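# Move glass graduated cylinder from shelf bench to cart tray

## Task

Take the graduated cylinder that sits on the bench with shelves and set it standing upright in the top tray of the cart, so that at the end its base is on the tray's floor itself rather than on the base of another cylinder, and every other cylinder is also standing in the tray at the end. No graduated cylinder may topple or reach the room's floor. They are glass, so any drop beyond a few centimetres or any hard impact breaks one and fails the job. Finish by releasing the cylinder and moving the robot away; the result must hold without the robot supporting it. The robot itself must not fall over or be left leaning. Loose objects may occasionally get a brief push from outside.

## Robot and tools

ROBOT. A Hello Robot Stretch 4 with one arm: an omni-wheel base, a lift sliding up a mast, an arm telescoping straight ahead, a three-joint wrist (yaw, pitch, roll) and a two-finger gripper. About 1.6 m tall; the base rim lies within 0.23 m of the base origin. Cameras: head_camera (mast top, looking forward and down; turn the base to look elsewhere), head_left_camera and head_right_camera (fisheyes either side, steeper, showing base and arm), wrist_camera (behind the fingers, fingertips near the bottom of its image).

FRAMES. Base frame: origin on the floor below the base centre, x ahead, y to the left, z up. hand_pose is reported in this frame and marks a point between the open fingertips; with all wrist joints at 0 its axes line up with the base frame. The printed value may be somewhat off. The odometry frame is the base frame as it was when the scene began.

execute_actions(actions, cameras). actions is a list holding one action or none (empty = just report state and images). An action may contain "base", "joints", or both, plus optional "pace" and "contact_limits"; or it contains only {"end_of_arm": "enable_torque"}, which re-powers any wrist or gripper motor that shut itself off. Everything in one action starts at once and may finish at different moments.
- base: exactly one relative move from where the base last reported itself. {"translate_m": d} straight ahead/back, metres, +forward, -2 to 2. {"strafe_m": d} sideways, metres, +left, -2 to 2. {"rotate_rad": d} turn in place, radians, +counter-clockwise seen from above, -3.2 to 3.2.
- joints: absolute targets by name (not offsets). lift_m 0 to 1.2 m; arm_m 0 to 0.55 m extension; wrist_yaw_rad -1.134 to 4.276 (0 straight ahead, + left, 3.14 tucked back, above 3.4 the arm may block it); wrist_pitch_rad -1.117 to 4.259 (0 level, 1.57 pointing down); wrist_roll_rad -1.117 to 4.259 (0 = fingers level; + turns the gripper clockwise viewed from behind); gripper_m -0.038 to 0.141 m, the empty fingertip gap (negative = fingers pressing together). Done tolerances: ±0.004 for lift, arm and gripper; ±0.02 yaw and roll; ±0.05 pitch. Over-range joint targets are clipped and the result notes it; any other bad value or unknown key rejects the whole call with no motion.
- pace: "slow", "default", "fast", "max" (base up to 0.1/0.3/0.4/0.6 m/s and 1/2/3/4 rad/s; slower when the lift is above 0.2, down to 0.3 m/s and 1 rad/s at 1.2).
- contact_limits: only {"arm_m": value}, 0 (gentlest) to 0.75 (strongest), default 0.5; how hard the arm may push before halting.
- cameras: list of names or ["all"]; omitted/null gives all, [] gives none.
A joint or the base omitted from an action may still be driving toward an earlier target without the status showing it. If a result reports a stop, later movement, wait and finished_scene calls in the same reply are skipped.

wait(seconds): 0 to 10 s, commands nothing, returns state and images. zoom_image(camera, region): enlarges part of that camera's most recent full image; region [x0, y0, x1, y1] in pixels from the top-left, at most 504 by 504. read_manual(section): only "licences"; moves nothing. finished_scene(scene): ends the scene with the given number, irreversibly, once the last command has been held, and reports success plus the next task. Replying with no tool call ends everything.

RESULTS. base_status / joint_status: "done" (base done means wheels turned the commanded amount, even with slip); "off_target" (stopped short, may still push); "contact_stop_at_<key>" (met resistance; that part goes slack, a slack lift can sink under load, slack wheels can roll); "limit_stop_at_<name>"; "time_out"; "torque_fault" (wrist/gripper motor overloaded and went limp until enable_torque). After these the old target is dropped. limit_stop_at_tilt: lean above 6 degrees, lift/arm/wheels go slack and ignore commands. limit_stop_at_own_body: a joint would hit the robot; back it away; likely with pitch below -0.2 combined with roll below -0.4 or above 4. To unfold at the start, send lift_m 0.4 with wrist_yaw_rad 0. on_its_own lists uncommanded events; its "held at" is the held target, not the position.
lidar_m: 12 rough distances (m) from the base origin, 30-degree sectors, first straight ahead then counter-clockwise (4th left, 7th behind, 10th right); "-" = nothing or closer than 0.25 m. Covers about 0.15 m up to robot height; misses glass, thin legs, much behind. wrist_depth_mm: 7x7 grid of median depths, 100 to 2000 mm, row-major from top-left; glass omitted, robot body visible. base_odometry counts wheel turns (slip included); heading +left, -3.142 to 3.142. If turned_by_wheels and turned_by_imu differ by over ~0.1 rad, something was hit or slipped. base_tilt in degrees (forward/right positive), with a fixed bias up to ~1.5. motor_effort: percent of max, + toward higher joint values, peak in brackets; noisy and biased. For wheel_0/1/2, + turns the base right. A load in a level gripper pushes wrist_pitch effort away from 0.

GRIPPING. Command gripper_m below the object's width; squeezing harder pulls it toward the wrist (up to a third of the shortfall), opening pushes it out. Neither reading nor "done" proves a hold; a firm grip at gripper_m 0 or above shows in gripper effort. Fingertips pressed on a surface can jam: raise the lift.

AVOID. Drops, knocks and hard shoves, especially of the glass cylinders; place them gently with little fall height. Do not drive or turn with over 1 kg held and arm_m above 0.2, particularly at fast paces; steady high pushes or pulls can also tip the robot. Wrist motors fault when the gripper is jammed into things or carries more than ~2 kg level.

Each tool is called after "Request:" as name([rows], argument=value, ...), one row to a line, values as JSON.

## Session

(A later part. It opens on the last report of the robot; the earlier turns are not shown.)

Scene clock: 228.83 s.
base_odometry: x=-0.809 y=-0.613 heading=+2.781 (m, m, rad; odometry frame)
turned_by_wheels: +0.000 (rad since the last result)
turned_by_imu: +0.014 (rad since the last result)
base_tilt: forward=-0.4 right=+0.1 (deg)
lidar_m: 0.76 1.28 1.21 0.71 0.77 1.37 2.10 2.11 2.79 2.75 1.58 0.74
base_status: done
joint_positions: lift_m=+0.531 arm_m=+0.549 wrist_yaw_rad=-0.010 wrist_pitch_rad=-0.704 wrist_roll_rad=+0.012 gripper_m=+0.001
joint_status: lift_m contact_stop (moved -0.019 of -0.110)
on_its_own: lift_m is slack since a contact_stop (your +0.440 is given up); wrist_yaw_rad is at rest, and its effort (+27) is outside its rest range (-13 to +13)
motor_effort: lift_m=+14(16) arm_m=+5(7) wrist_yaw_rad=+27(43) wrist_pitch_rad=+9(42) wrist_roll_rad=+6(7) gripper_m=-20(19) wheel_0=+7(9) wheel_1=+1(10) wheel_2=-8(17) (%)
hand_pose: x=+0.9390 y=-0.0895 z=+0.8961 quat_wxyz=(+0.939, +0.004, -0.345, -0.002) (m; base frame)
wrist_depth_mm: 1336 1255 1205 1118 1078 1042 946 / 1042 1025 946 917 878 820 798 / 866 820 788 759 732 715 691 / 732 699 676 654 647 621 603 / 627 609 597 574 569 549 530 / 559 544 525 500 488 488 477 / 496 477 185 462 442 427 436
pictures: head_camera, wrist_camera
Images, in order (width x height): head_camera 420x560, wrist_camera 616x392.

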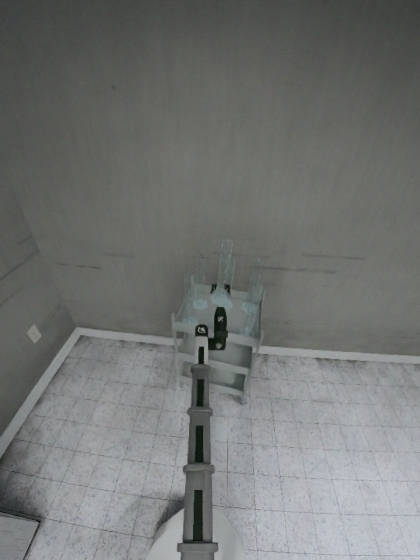

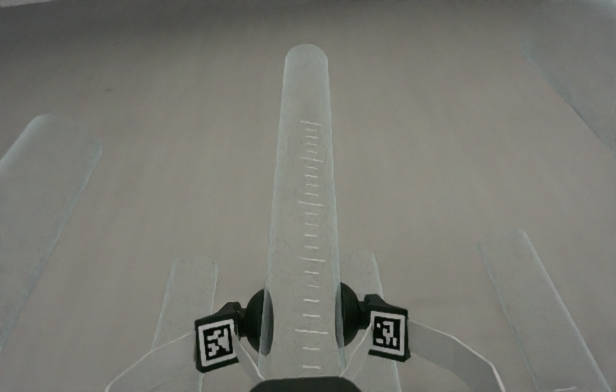

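Request:
execute_actions([
  {"joints":{"lift_m":0.58},"pace":"slow"},
], cameras=[])

Request:
execute_actions([
  {"joints":{"arm_m":0.455,"wrist_pitch_rad":-0.55,"wrist_yaw_rad":0},"pace":"slow"},
], cameras=[])

Request:
execute_actions([
  {"joints":{"lift_m":0.51},"pace":"slow","contact_limits":{}},
], cameras=["head_camera","wrist_camera","head_left_camera"])

Request:
zoom_image(camera="head_camera", region=[150,230,290,370])

Scene clock: 255.03 s.
base_odometry: x=-0.809 y=-0.612 heading=+2.782 (m, m, rad; odometry frame)
turned_by_wheels: +0.000 (rad since the last result)
turned_by_imu: +0.000 (rad since the last result)
base_tilt: forward=-0.4 right=+0.1 (deg)
lidar_m: 0.76 1.27 1.20 0.71 0.78 1.39 2.10 2.09 2.79 2.74 1.55 0.75
base_status: not commanded
joint_positions: lift_m=+0.580 arm_m=+0.549 wrist_yaw_rad=+0.000 wrist_pitch_rad=-0.696 wrist_roll_rad=+0.014 gripper_m=+0.001
joint_status: all done
motor_effort: lift_m=+22(24) arm_m=+5(5) wrist_yaw_rad=-1(23) wrist_pitch_rad=-14(12) wrist_roll_rad=-2(3) gripper_m=-18(20) wheel_0=+6(6) wheel_1=+0(1) wheel_2=-5(8) (%)
hand_pose: x=+0.9414 y=-0.0874 z=+0.9429 quat_wxyz=(+0.940, +0.007, -0.341, +0.002) (m; base frame)
wrist_depth_mm: 1281 1255 1138 1078 1008 946 917 / 1025 960 917 878 842 809 778 / 842 820 778 750 707 683 661 / 723 683 676 647 627 603 591 / 634 603 585 564 549 535 521 / 564 535 517 500 477 484 469 / 500 477 186 462 430 421 427
pictures: none
No camera images: the call's "cameras" was empty. Leave "cameras" out to get every camera's image.

Scene clock: 257.27 s.
base_odometry: x=-0.809 y=-0.612 heading=+2.782 (m, m, rad; odometry frame)
turned_by_wheels: +0.000 (rad since the last result)
turned_by_imu: +0.000 (rad since the last result)
base_tilt: forward=-0.3 right=+0.1 (deg)
lidar_m: 0.74 1.27 1.20 0.71 0.77 1.36 2.08 2.09 2.81 2.73 1.57 0.74
base_status: not commanded
joint_positions: lift_m=+0.580 arm_m=+0.456 wrist_yaw_rad=+0.000 wrist_pitch_rad=-0.546 wrist_roll_rad=+0.014 gripper_m=+0.001
joint_status: all done
motor_effort: lift_m=+22(22) arm_m=-7(6) wrist_yaw_rad=+0(2) wrist_pitch_rad=-14(15) wrist_roll_rad=-1(1) gripper_m=-18(19) wheel_0=+7(6) wheel_1=+0(0) wheel_2=-5(5) (%)
hand_pose: x=+0.8737 y=-0.0874 z=+0.9077 quat_wxyz=(+0.963, +0.007, -0.270, +0.002) (m; base frame)
wrist_depth_mm: 1078 1042 1008 931 904 878 842 / 931 891 866 831 798 768 750 / 831 798 778 741 715 691 676 / 741 707 683 668 654 640 615 / 668 654 634 615 597 580 564 / 615 585 574 554 530 530 525 / 564 539 185 512 496 477 488
pictures: none
No camera images: the call's "cameras" was empty. Leave "cameras" out to get every camera's image.

action 0: "contact_limits" must be an object like {"arm_m": 0.15}; or leave it out

Region (150, 230, 290, 370) of head_camera's 420x560 image, scaled by 3.600, with more detail than that image has.

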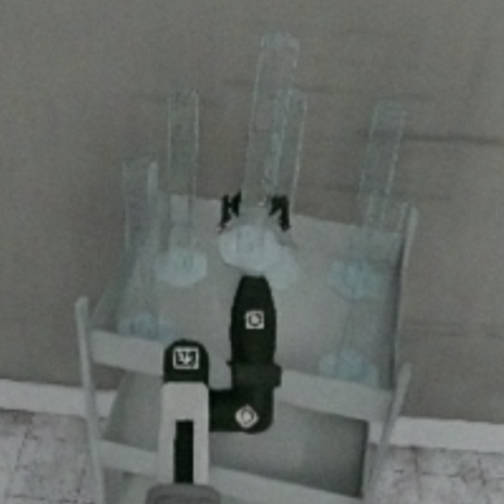

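Request:
execute_actions([
  {"joints":{"lift_m":0.52},"pace":"slow"},
], cameras=["head_camera","wrist_camera","head_left_camera"])

Request:
zoom_image(camera="head_camera", region=[150,230,290,370])

Scene clock: 261.73 s.
base_odometry: x=-0.809 y=-0.612 heading=+2.782 (m, m, rad; odometry frame)
turned_by_wheels: +0.000 (rad since the last result)
turned_by_imu: -0.001 (rad since the last result)
base_tilt: forward=-0.4 right=+0.1 (deg)
lidar_m: 0.75 1.23 1.20 0.69 0.78 1.36 2.07 2.10 2.79 2.75 1.53 0.74
base_status: not commanded
joint_positions: lift_m=+0.520 arm_m=+0.456 wrist_yaw_rad=+0.000 wrist_pitch_rad=-0.546 wrist_roll_rad=+0.014 gripper_m=+0.001
joint_status: all done
motor_effort: lift_m=+16(25) arm_m=-7(7) wrist_yaw_rad=-1(1) wrist_pitch_rad=-13(12) wrist_roll_rad=-1(2) gripper_m=-18(18) wheel_0=+6(6) wheel_1=+1(1) wheel_2=-5(5) (%)
hand_pose: x=+0.8737 y=-0.0874 z=+0.8482 quat_wxyz=(+0.963, +0.007, -0.270, +0.002) (m; base frame)
wrist_depth_mm: 1098 1042 991 976 904 891 831 / 931 904 866 820 798 768 759 / 831 798 759 759 732 699 676 / 741 707 691 668 640 627 621 / 668 647 634 609 597 574 564 / 615 585 569 554 535 535 521 / 554 535 186 521 492 480 484
pictures: head_camera, head_left_camera, wrist_camera
Images, in order (width x height): head_camera 420x560, head_left_camera 420x672, wrist_camera 616x392.

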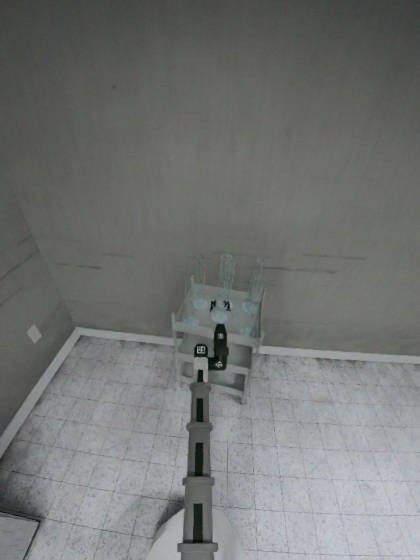

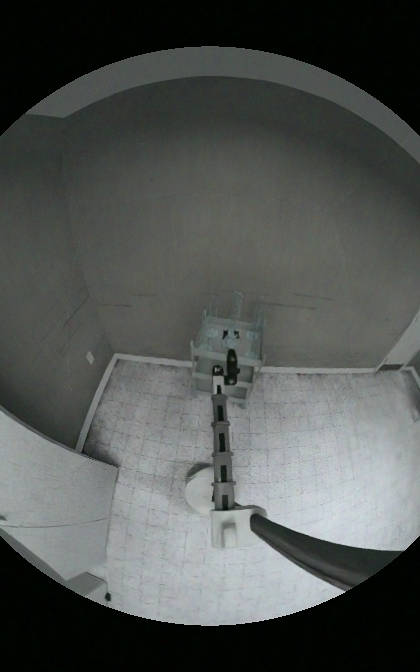

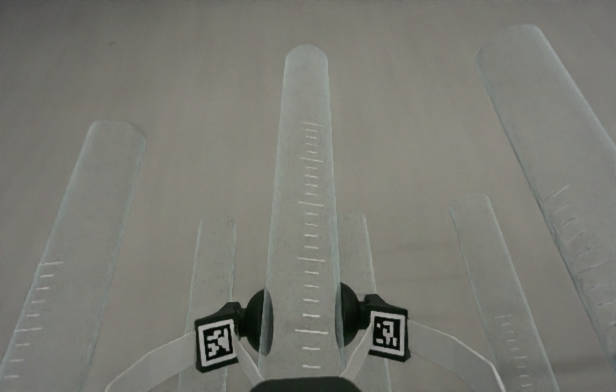

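Region (150, 230, 290, 370) of head_camera's 420x560 image, scaled by 3.600, with more detail than that image has.

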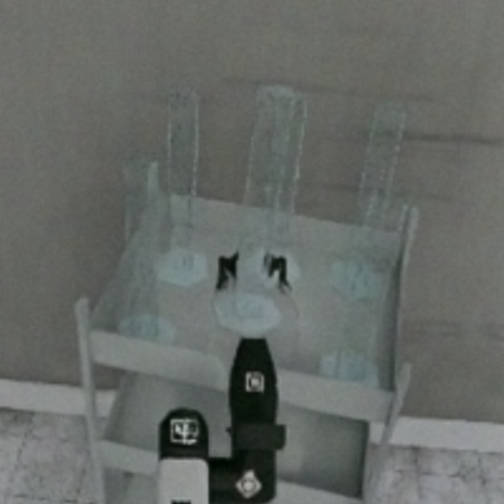

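Request:
execute_actions([
  {"joints":{"lift_m":0.48},"pace":"slow"},
], cameras=["head_camera","wrist_camera"])

Request:
zoom_image(camera="head_camera", region=[150,230,290,370])

Scene clock: 266.60 s.
base_odometry: x=-0.809 y=-0.612 heading=+2.782 (m, m, rad; odometry frame)
turned_by_wheels: +0.000 (rad since the last result)
turned_by_imu: -0.001 (rad since the last result)
base_tilt: forward=-0.4 right=+0.2 (deg)
lidar_m: 0.74 1.25 1.20 0.70 0.77 1.37 2.09 2.10 2.81 2.75 1.53 0.74
base_status: not commanded
joint_positions: lift_m=+0.480 arm_m=+0.456 wrist_yaw_rad=+0.000 wrist_pitch_rad=-0.546 wrist_roll_rad=+0.014 gripper_m=+0.001
joint_status: all done
motor_effort: lift_m=+15(16) arm_m=-7(7) wrist_yaw_rad=-1(1) wrist_pitch_rad=-13(13) wrist_roll_rad=-1(1) gripper_m=-19(19) wheel_0=+6(6) wheel_1=+1(1) wheel_2=-5(5) (%)
hand_pose: x=+0.8737 y=-0.0874 z=+0.8082 quat_wxyz=(+0.963, +0.007, -0.270, +0.002) (m; base frame)
wrist_depth_mm: 1078 1042 976 946 917 866 831 / 946 931 878 842 809 778 741 / 820 798 768 750 715 699 683 / 741 723 691 668 647 634 621 / 668 647 627 609 591 574 569 / 609 591 574 549 530 530 525 / 564 544 186 517 496 480 492
pictures: head_camera, wrist_camera
Images, in order (width x height): head_camera 420x560, wrist_camera 616x392.

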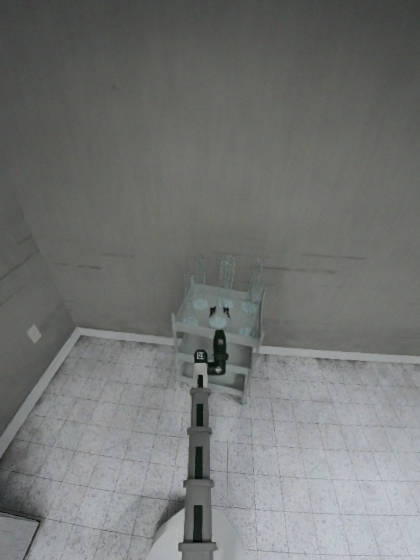

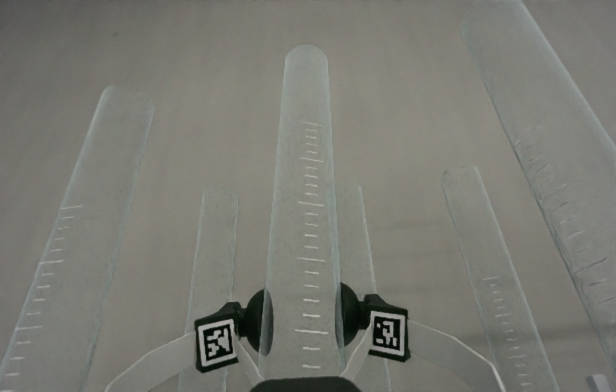

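Region (150, 230, 290, 370) of head_camera's 420x560 image, scaled by 3.600, with more detail than that image has.

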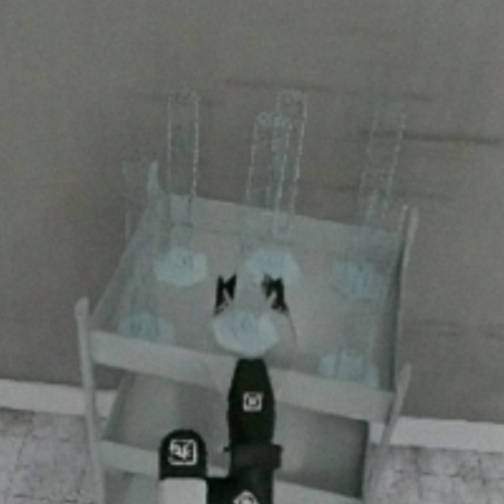

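Request:
execute_actions([
  {"joints":{"lift_m":0.462,"arm_m":0.475},"pace":"slow"},
], cameras=["head_camera","wrist_camera"])

Request:
zoom_image(camera="head_camera", region=[150,230,290,370])

Scene clock: 271.80 s.
base_odometry: x=-0.809 y=-0.612 heading=+2.782 (m, m, rad; odometry frame)
turned_by_wheels: +0.000 (rad since the last result)
turned_by_imu: +0.009 (rad since the last result)
base_tilt: forward=-0.4 right=+0.1 (deg)
lidar_m: 0.77 1.28 1.20 0.71 0.76 1.35 2.09 2.11 2.79 2.76 1.55 0.77
base_status: not commanded
joint_positions: lift_m=+0.463 arm_m=+0.473 wrist_yaw_rad=-0.005 wrist_pitch_rad=-0.570 wrist_roll_rad=+0.007 gripper_m=+0.001
joint_status: all done
on_its_own: wrist_yaw_rad is at rest, and its effort (+15) is outside its rest range (-13 to +13); wrist_pitch_rad is at rest, and its effort (+57) is outside its rest range (-23 to +23); wrist_roll_rad is at rest, and its effort (+19) is outside its rest range (-13 to +13)
motor_effort: lift_m=+6(15) arm_m=+12(15) wrist_yaw_rad=+15(30) wrist_pitch_rad=+57(57) wrist_roll_rad=+19(19) gripper_m=-19(19) wheel_0=+6(6) wheel_1=+3(3) wheel_2=-2(5) (%)
hand_pose: x=+0.8862 y=-0.0887 z=+0.7970 quat_wxyz=(+0.960, +0.003, -0.281, -0.002) (m; base frame)
wrist_depth_mm: 1118 1098 1042 991 946 904 891 / 991 946 904 878 820 798 768 / 854 820 798 750 741 707 683 / 750 715 699 676 654 640 615 / 668 647 627 615 597 574 554 / 603 585 564 549 525 525 517 / 554 517 198 512 480 480 480
pictures: head_camera, wrist_camera
Images, in order (width x height): head_camera 420x560, wrist_camera 616x392.

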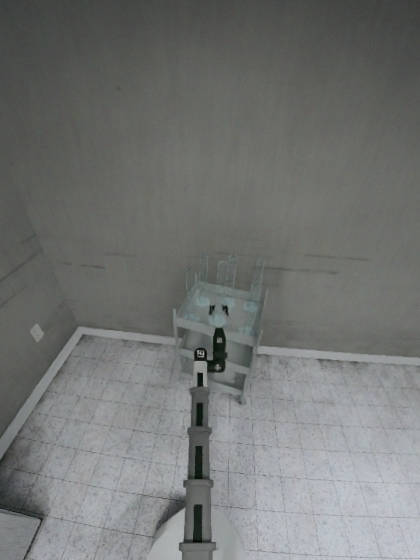

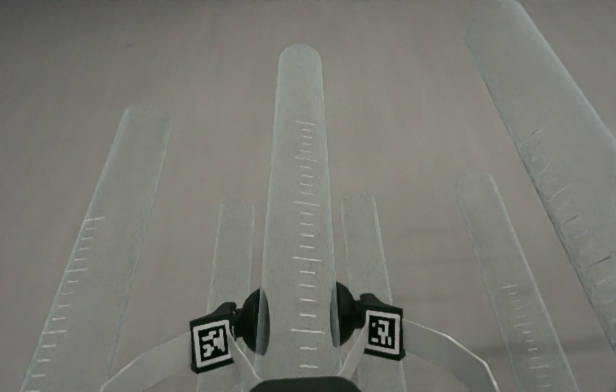

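Region (150, 230, 290, 370) of head_camera's 420x560 image, scaled by 3.600, with more detail than that image has.

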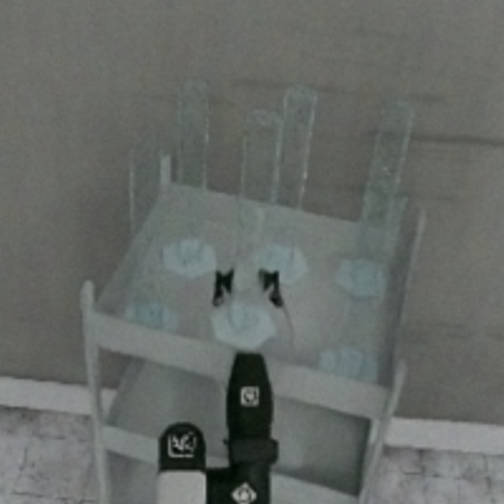

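Request:
execute_actions([
  {"joints":{"lift_m":0.47,"arm_m":0.445},"pace":"slow"},
], cameras=[])

Request:
execute_actions([
  {"joints":{"lift_m":0.45,"wrist_pitch_rad":-0.55},"pace":"slow"},
], cameras=["head_camera","wrist_camera"])

Request:
zoom_image(camera="head_camera", region=[150,230,290,370])

Scene clock: 279.90 s.
base_odometry: x=-0.809 y=-0.612 heading=+2.782 (m, m, rad; odometry frame)
turned_by_wheels: +0.000 (rad since the last result)
turned_by_imu: -0.001 (rad since the last result)
base_tilt: forward=-0.3 right=+0.2 (deg)
lidar_m: 0.77 1.29 1.21 0.70 0.78 1.37 2.09 2.11 2.80 2.75 1.53 0.76
base_status: not commanded
joint_positions: lift_m=+0.470 arm_m=+0.446 wrist_yaw_rad=+0.000 wrist_pitch_rad=-0.546 wrist_roll_rad=+0.014 gripper_m=+0.001
joint_status: all done
motor_effort: lift_m=+16(12) arm_m=-7(10) wrist_yaw_rad=-1(15) wrist_pitch_rad=-13(57) wrist_roll_rad=-1(19) gripper_m=-20(21) wheel_0=+7(6) wheel_1=+3(3) wheel_2=-2(2) (%)
hand_pose: x=+0.8638 y=-0.0874 z=+0.7981 quat_wxyz=(+0.963, +0.007, -0.270, +0.002) (m; base frame)
wrist_depth_mm: 1118 1098 1008 960 931 891 842 / 976 931 878 854 820 788 750 / 854 820 798 759 741 707 691 / 741 723 715 683 668 640 621 / 676 668 654 627 609 585 574 / 627 609 597 569 209 544 530 / 569 554 184 525 508 492 496
pictures: none
No camera images: the call's "cameras" was empty. Leave "cameras" out to get every camera's image.

Scene clock: 280.80 s.
base_odometry: x=-0.809 y=-0.612 heading=+2.782 (m, m, rad; odometry frame)
turned_by_wheels: +0.000 (rad since the last result)
turned_by_imu: +0.000 (rad since the last result)
base_tilt: forward=-0.4 right=+0.1 (deg)
lidar_m: 0.76 1.28 1.21 0.72 0.76 1.35 2.07 2.09 2.79 2.74 1.54 0.76
base_status: not commanded
joint_positions: lift_m=+0.451 arm_m=+0.446 wrist_yaw_rad=-0.002 wrist_pitch_rad=-0.564 wrist_roll_rad=+0.009 gripper_m=+0.001
joint_status: all done
on_its_own: wrist_pitch_rad is at rest, and its effort (+38) is outside its rest range (-23 to +23); wrist_roll_rad is at rest, and its effort (+15) is outside its rest range (-13 to +13)
motor_effort: lift_m=+7(17) arm_m=-7(8) wrist_yaw_rad=+4(4) wrist_pitch_rad=+38(38) wrist_roll_rad=+15(15) gripper_m=-20(19) wheel_0=+6(7) wheel_1=+2(3) wheel_2=-2(2) (%)
hand_pose: x=+0.8608 y=-0.0878 z=+0.7834 quat_wxyz=(+0.960, +0.004, -0.278, +0.000) (m; base frame)
wrist_depth_mm: 1205 1098 1098 1042 991 931 891 / 1008 976 931 891 854 820 798 / 878 842 820 798 759 741 715 / 778 750 723 707 683 668 647 / 699 661 654 634 621 603 591 / 634 621 591 569 549 549 544 / 585 559 183 530 512 488 500
pictures: head_camera, wrist_camera
Images, in order (width x height): head_camera 420x560, wrist_camera 616x392.

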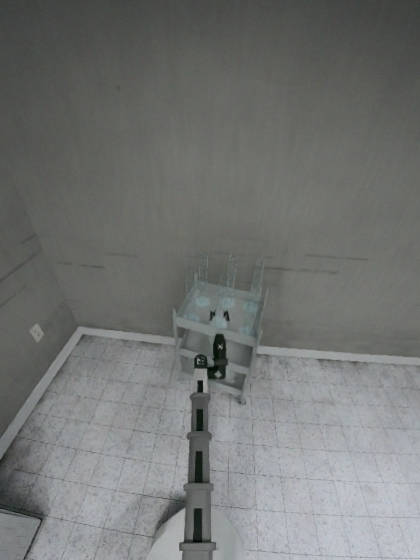

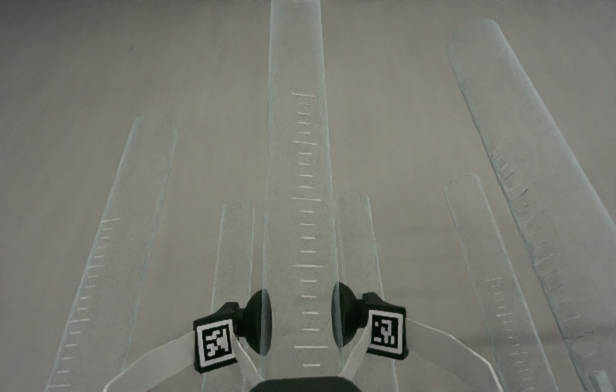

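Region (150, 230, 290, 370) of head_camera's 420x560 image, scaled by 3.600, with more detail than that image has.

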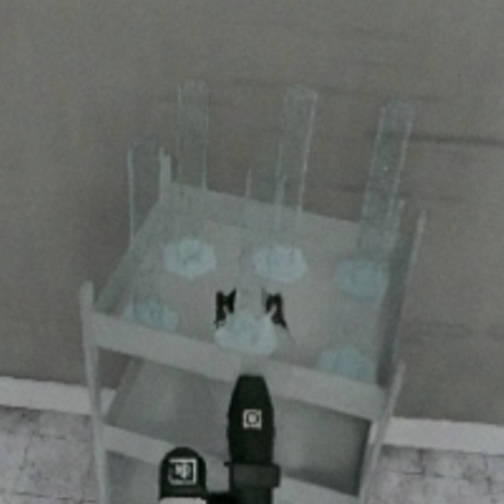

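Request:
execute_actions([
  {"joints":{"gripper_m":0.035},"pace":"slow"},
], cameras=["wrist_camera"])

Request:
execute_actions([
  {"joints":{"gripper_m":0.075,"lift_m":0.46},"pace":"slow"},
], cameras=["head_camera","wrist_camera"])

Request:
zoom_image(camera="head_camera", region=[150,230,290,370])

Scene clock: 289.60 s.
base_odometry: x=-0.809 y=-0.612 heading=+2.782 (m, m, rad; odometry frame)
turned_by_wheels: +0.000 (rad since the last result)
turned_by_imu: -0.002 (rad since the last result)
base_tilt: forward=-0.4 right=+0.1 (deg)
lidar_m: 0.77 1.28 1.21 0.71 0.78 1.38 2.07 2.09 2.79 2.76 1.53 0.77
base_status: not commanded
joint_positions: lift_m=+0.451 arm_m=+0.446 wrist_yaw_rad=-0.010 wrist_pitch_rad=-0.564 wrist_roll_rad=+0.010 gripper_m=+0.035
joint_status: all done
on_its_own: wrist_yaw_rad is at rest, and its effort (+28) is outside its rest range (-13 to +13); wrist_pitch_rad is at rest, and its effort (+40) is outside its rest range (-23 to +23)
motor_effort: lift_m=+8(8) arm_m=-4(7) wrist_yaw_rad=+28(30) wrist_pitch_rad=+40(42) wrist_roll_rad=+12(15) gripper_m=-5(20) wheel_0=+1(7) wheel_1=+2(3) wheel_2=-3(3) (%)
hand_pose: x=+0.8595 y=-0.0898 z=+0.7833 quat_wxyz=(+0.960, +0.003, -0.279, -0.003) (m; base frame)
wrist_depth_mm: 1160 1118 1078 1008 976 946 904 / 1008 976 904 878 866 831 798 / 878 842 809 778 759 732 723 / 768 750 723 715 691 668 647 / 691 683 654 634 627 603 591 / 627 609 585 580 554 554 539 / 580 559 183 191 521 512 508
pictures: wrist_camera
Images, in order (width x height): wrist_camera 616x392.

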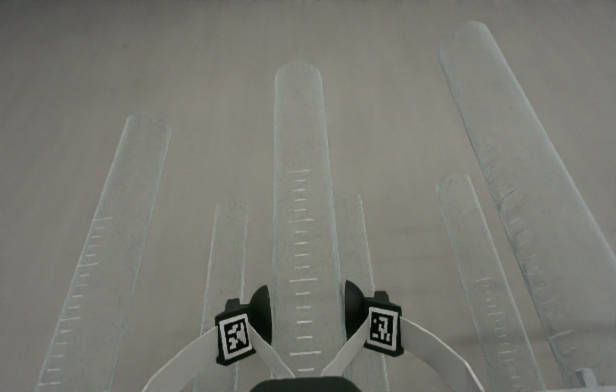

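Scene clock: 291.40 s.
base_odometry: x=-0.809 y=-0.612 heading=+2.782 (m, m, rad; odometry frame)
turned_by_wheels: +0.000 (rad since the last result)
turned_by_imu: +0.000 (rad since the last result)
base_tilt: forward=-0.4 right=+0.2 (deg)
lidar_m: 0.77 1.29 1.19 0.71 0.78 1.36 2.07 2.11 2.80 2.75 1.52 0.77
base_status: not commanded
joint_positions: lift_m=+0.460 arm_m=+0.446 wrist_yaw_rad=-0.002 wrist_pitch_rad=-0.552 wrist_roll_rad=+0.013 gripper_m=+0.075
joint_status: all done
motor_effort: lift_m=+20(20) arm_m=-4(4) wrist_yaw_rad=+6(31) wrist_pitch_rad=+4(39) wrist_roll_rad=+2(12) gripper_m=-2(4) wheel_0=+2(2) wheel_1=+2(2) wheel_2=-3(3) (%)
hand_pose: x=+0.8620 y=-0.0879 z=+0.7894 quat_wxyz=(+0.962, +0.006, -0.273, +0.001) (m; base frame)
wrist_depth_mm: 1118 1098 1025 976 946 917 866 / 1008 931 917 866 842 798 778 / 854 831 798 768 741 707 691 / 778 741 715 699 676 647 640 / 691 668 647 627 597 597 574 / 621 609 580 580 224 544 535 / 569 559 525 525 508 500 504
pictures: head_camera, wrist_camera
Images, in order (width x height): head_camera 420x560, wrist_camera 616x392.

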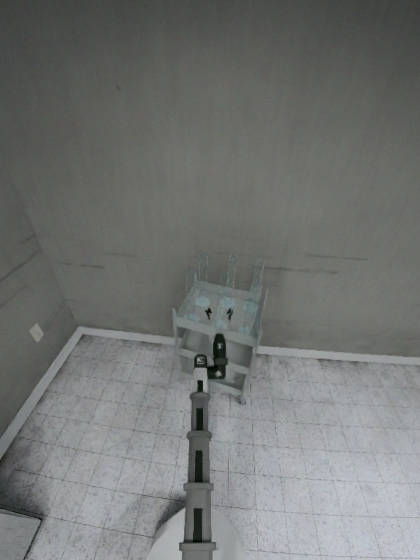

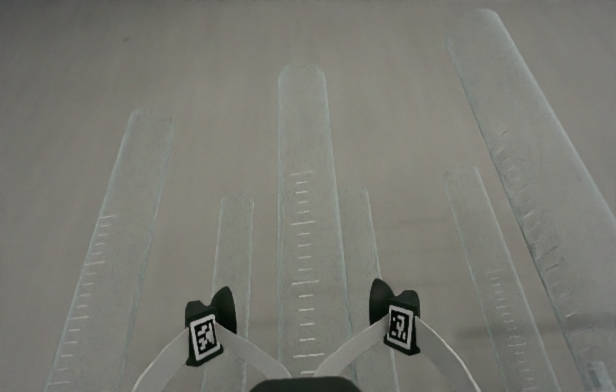

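Region (150, 230, 290, 370) of head_camera's 420x560 image, scaled by 3.600, with more detail than that image has.

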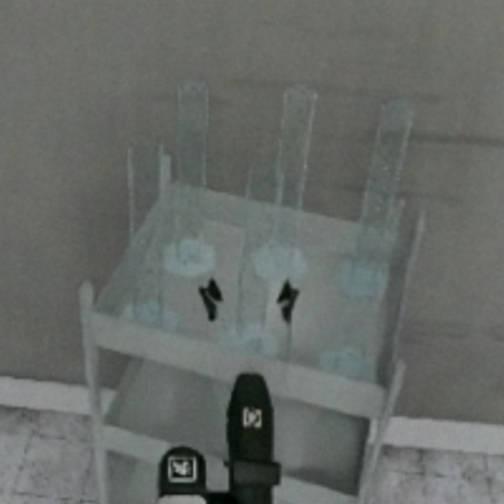

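It settled on the floor, in line with the others. Withdraw up and back.

Request:
execute_actions([
  {"joints":{"arm_m":0.36,"lift_m":0.48},"pace":"slow"},
], cameras=["wrist_camera"])

Request:
execute_actions([
  {"joints":{"arm_m":0.0},"base":{"translate_m":-0.2}},
], cameras=["head_camera"])

Request:
zoom_image(camera="head_camera", region=[140,220,290,370])

Scene clock: 297.67 s.
base_odometry: x=-0.809 y=-0.612 heading=+2.782 (m, m, rad; odometry frame)
turned_by_wheels: +0.000 (rad since the last result)
turned_by_imu: -0.001 (rad since the last result)
base_tilt: forward=-0.3 right=+0.1 (deg)
lidar_m: 0.75 1.27 1.20 0.70 0.77 1.37 2.07 2.10 2.76 2.75 1.55 0.75
base_status: not commanded
joint_positions: lift_m=+0.480 arm_m=+0.361 wrist_yaw_rad=+0.000 wrist_pitch_rad=-0.548 wrist_roll_rad=+0.014 gripper_m=+0.075
joint_status: all done
motor_effort: lift_m=+21(23) arm_m=-7(5) wrist_yaw_rad=-1(5) wrist_pitch_rad=-8(2) wrist_roll_rad=+1(3) gripper_m=+0(1) wheel_0=+1(2) wheel_1=+2(2) wheel_2=-3(3) (%)
hand_pose: x=+0.7784 y=-0.0874 z=+0.8083 quat_wxyz=(+0.963, +0.007, -0.271, +0.002) (m; base frame)
wrist_depth_mm: 1308 1255 1182 1118 1078 1025 976 / 1098 1060 1042 976 960 904 878 / 976 931 904 866 866 820 788 / 891 854 820 788 768 741 723 / 798 768 750 715 691 676 668 / 715 699 661 661 224 627 621 / 661 634 609 609 580 569 564
pictures: wrist_camera
Images, in order (width x height): wrist_camera 616x392.

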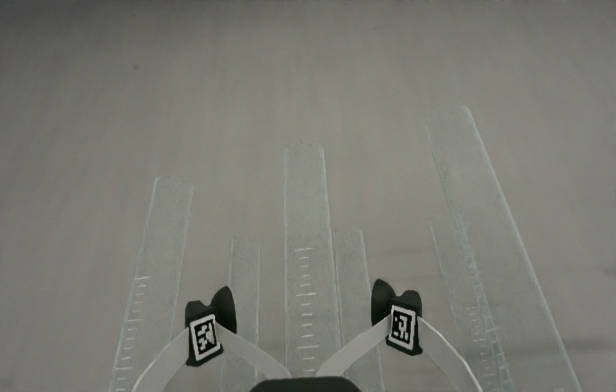

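Scene clock: 299.83 s.
base_odometry: x=-0.622 y=-0.683 heading=+2.781 (m, m, rad; odometry frame)
turned_by_wheels: -0.001 (rad since the last result)
turned_by_imu: -0.001 (rad since the last result)
base_tilt: forward=-0.4 right=+0.2 (deg)
lidar_m: 0.95 1.48 0.75 0.72 0.80 1.25 1.88 1.87 2.77 2.72 1.80 0.95
base_status: done
joint_positions: lift_m=+0.480 arm_m=+0.003 wrist_yaw_rad=+0.000 wrist_pitch_rad=-0.548 wrist_roll_rad=+0.014 gripper_m=+0.075
joint_status: all done
joint sent to its limit — the command would take arm_m past its lower limit, so that joint was sent only as far as its limit.
motor_effort: lift_m=+21(21) arm_m=-7(8) wrist_yaw_rad=+0(2) wrist_pitch_rad=-8(9) wrist_roll_rad=-1(0) gripper_m=-2(2) wheel_0=-7(9) wheel_1=-4(8) wheel_2=+4(13) (%)
hand_pose: x=+0.4205 y=-0.0875 z=+0.8083 quat_wxyz=(+0.963, +0.007, -0.271, +0.002) (m; base frame)
wrist_depth_mm: 1808 1863 1863 1921 1863 1983 1863 / 1808 1983 1921 1808 1808 1756 1661 / 1756 1863 1618 1661 1576 1537 1464 / 1576 1576 1576 1464 1499 1366 1366 / 1464 1397 1397 1397 1308 1308 1229 / 1308 1336 1255 1255 225 1182 1160 / 1229 1205 1138 1118 1078 1060 1060
pictures: head_camera
Images, in order (width x height): head_camera 420x560.

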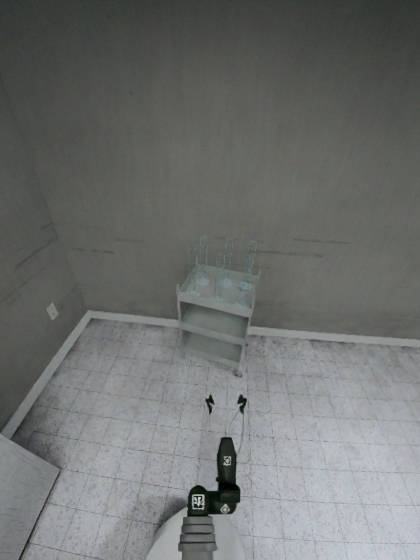

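Region (140, 220, 290, 370) of head_camera's 420x560 image, scaled by 3.360, with more detail than that image has.

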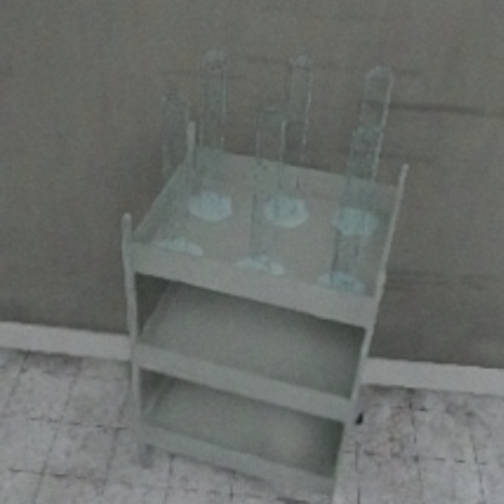

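Request:
finished_scene(scene=1)

The scene is finished: the task was done.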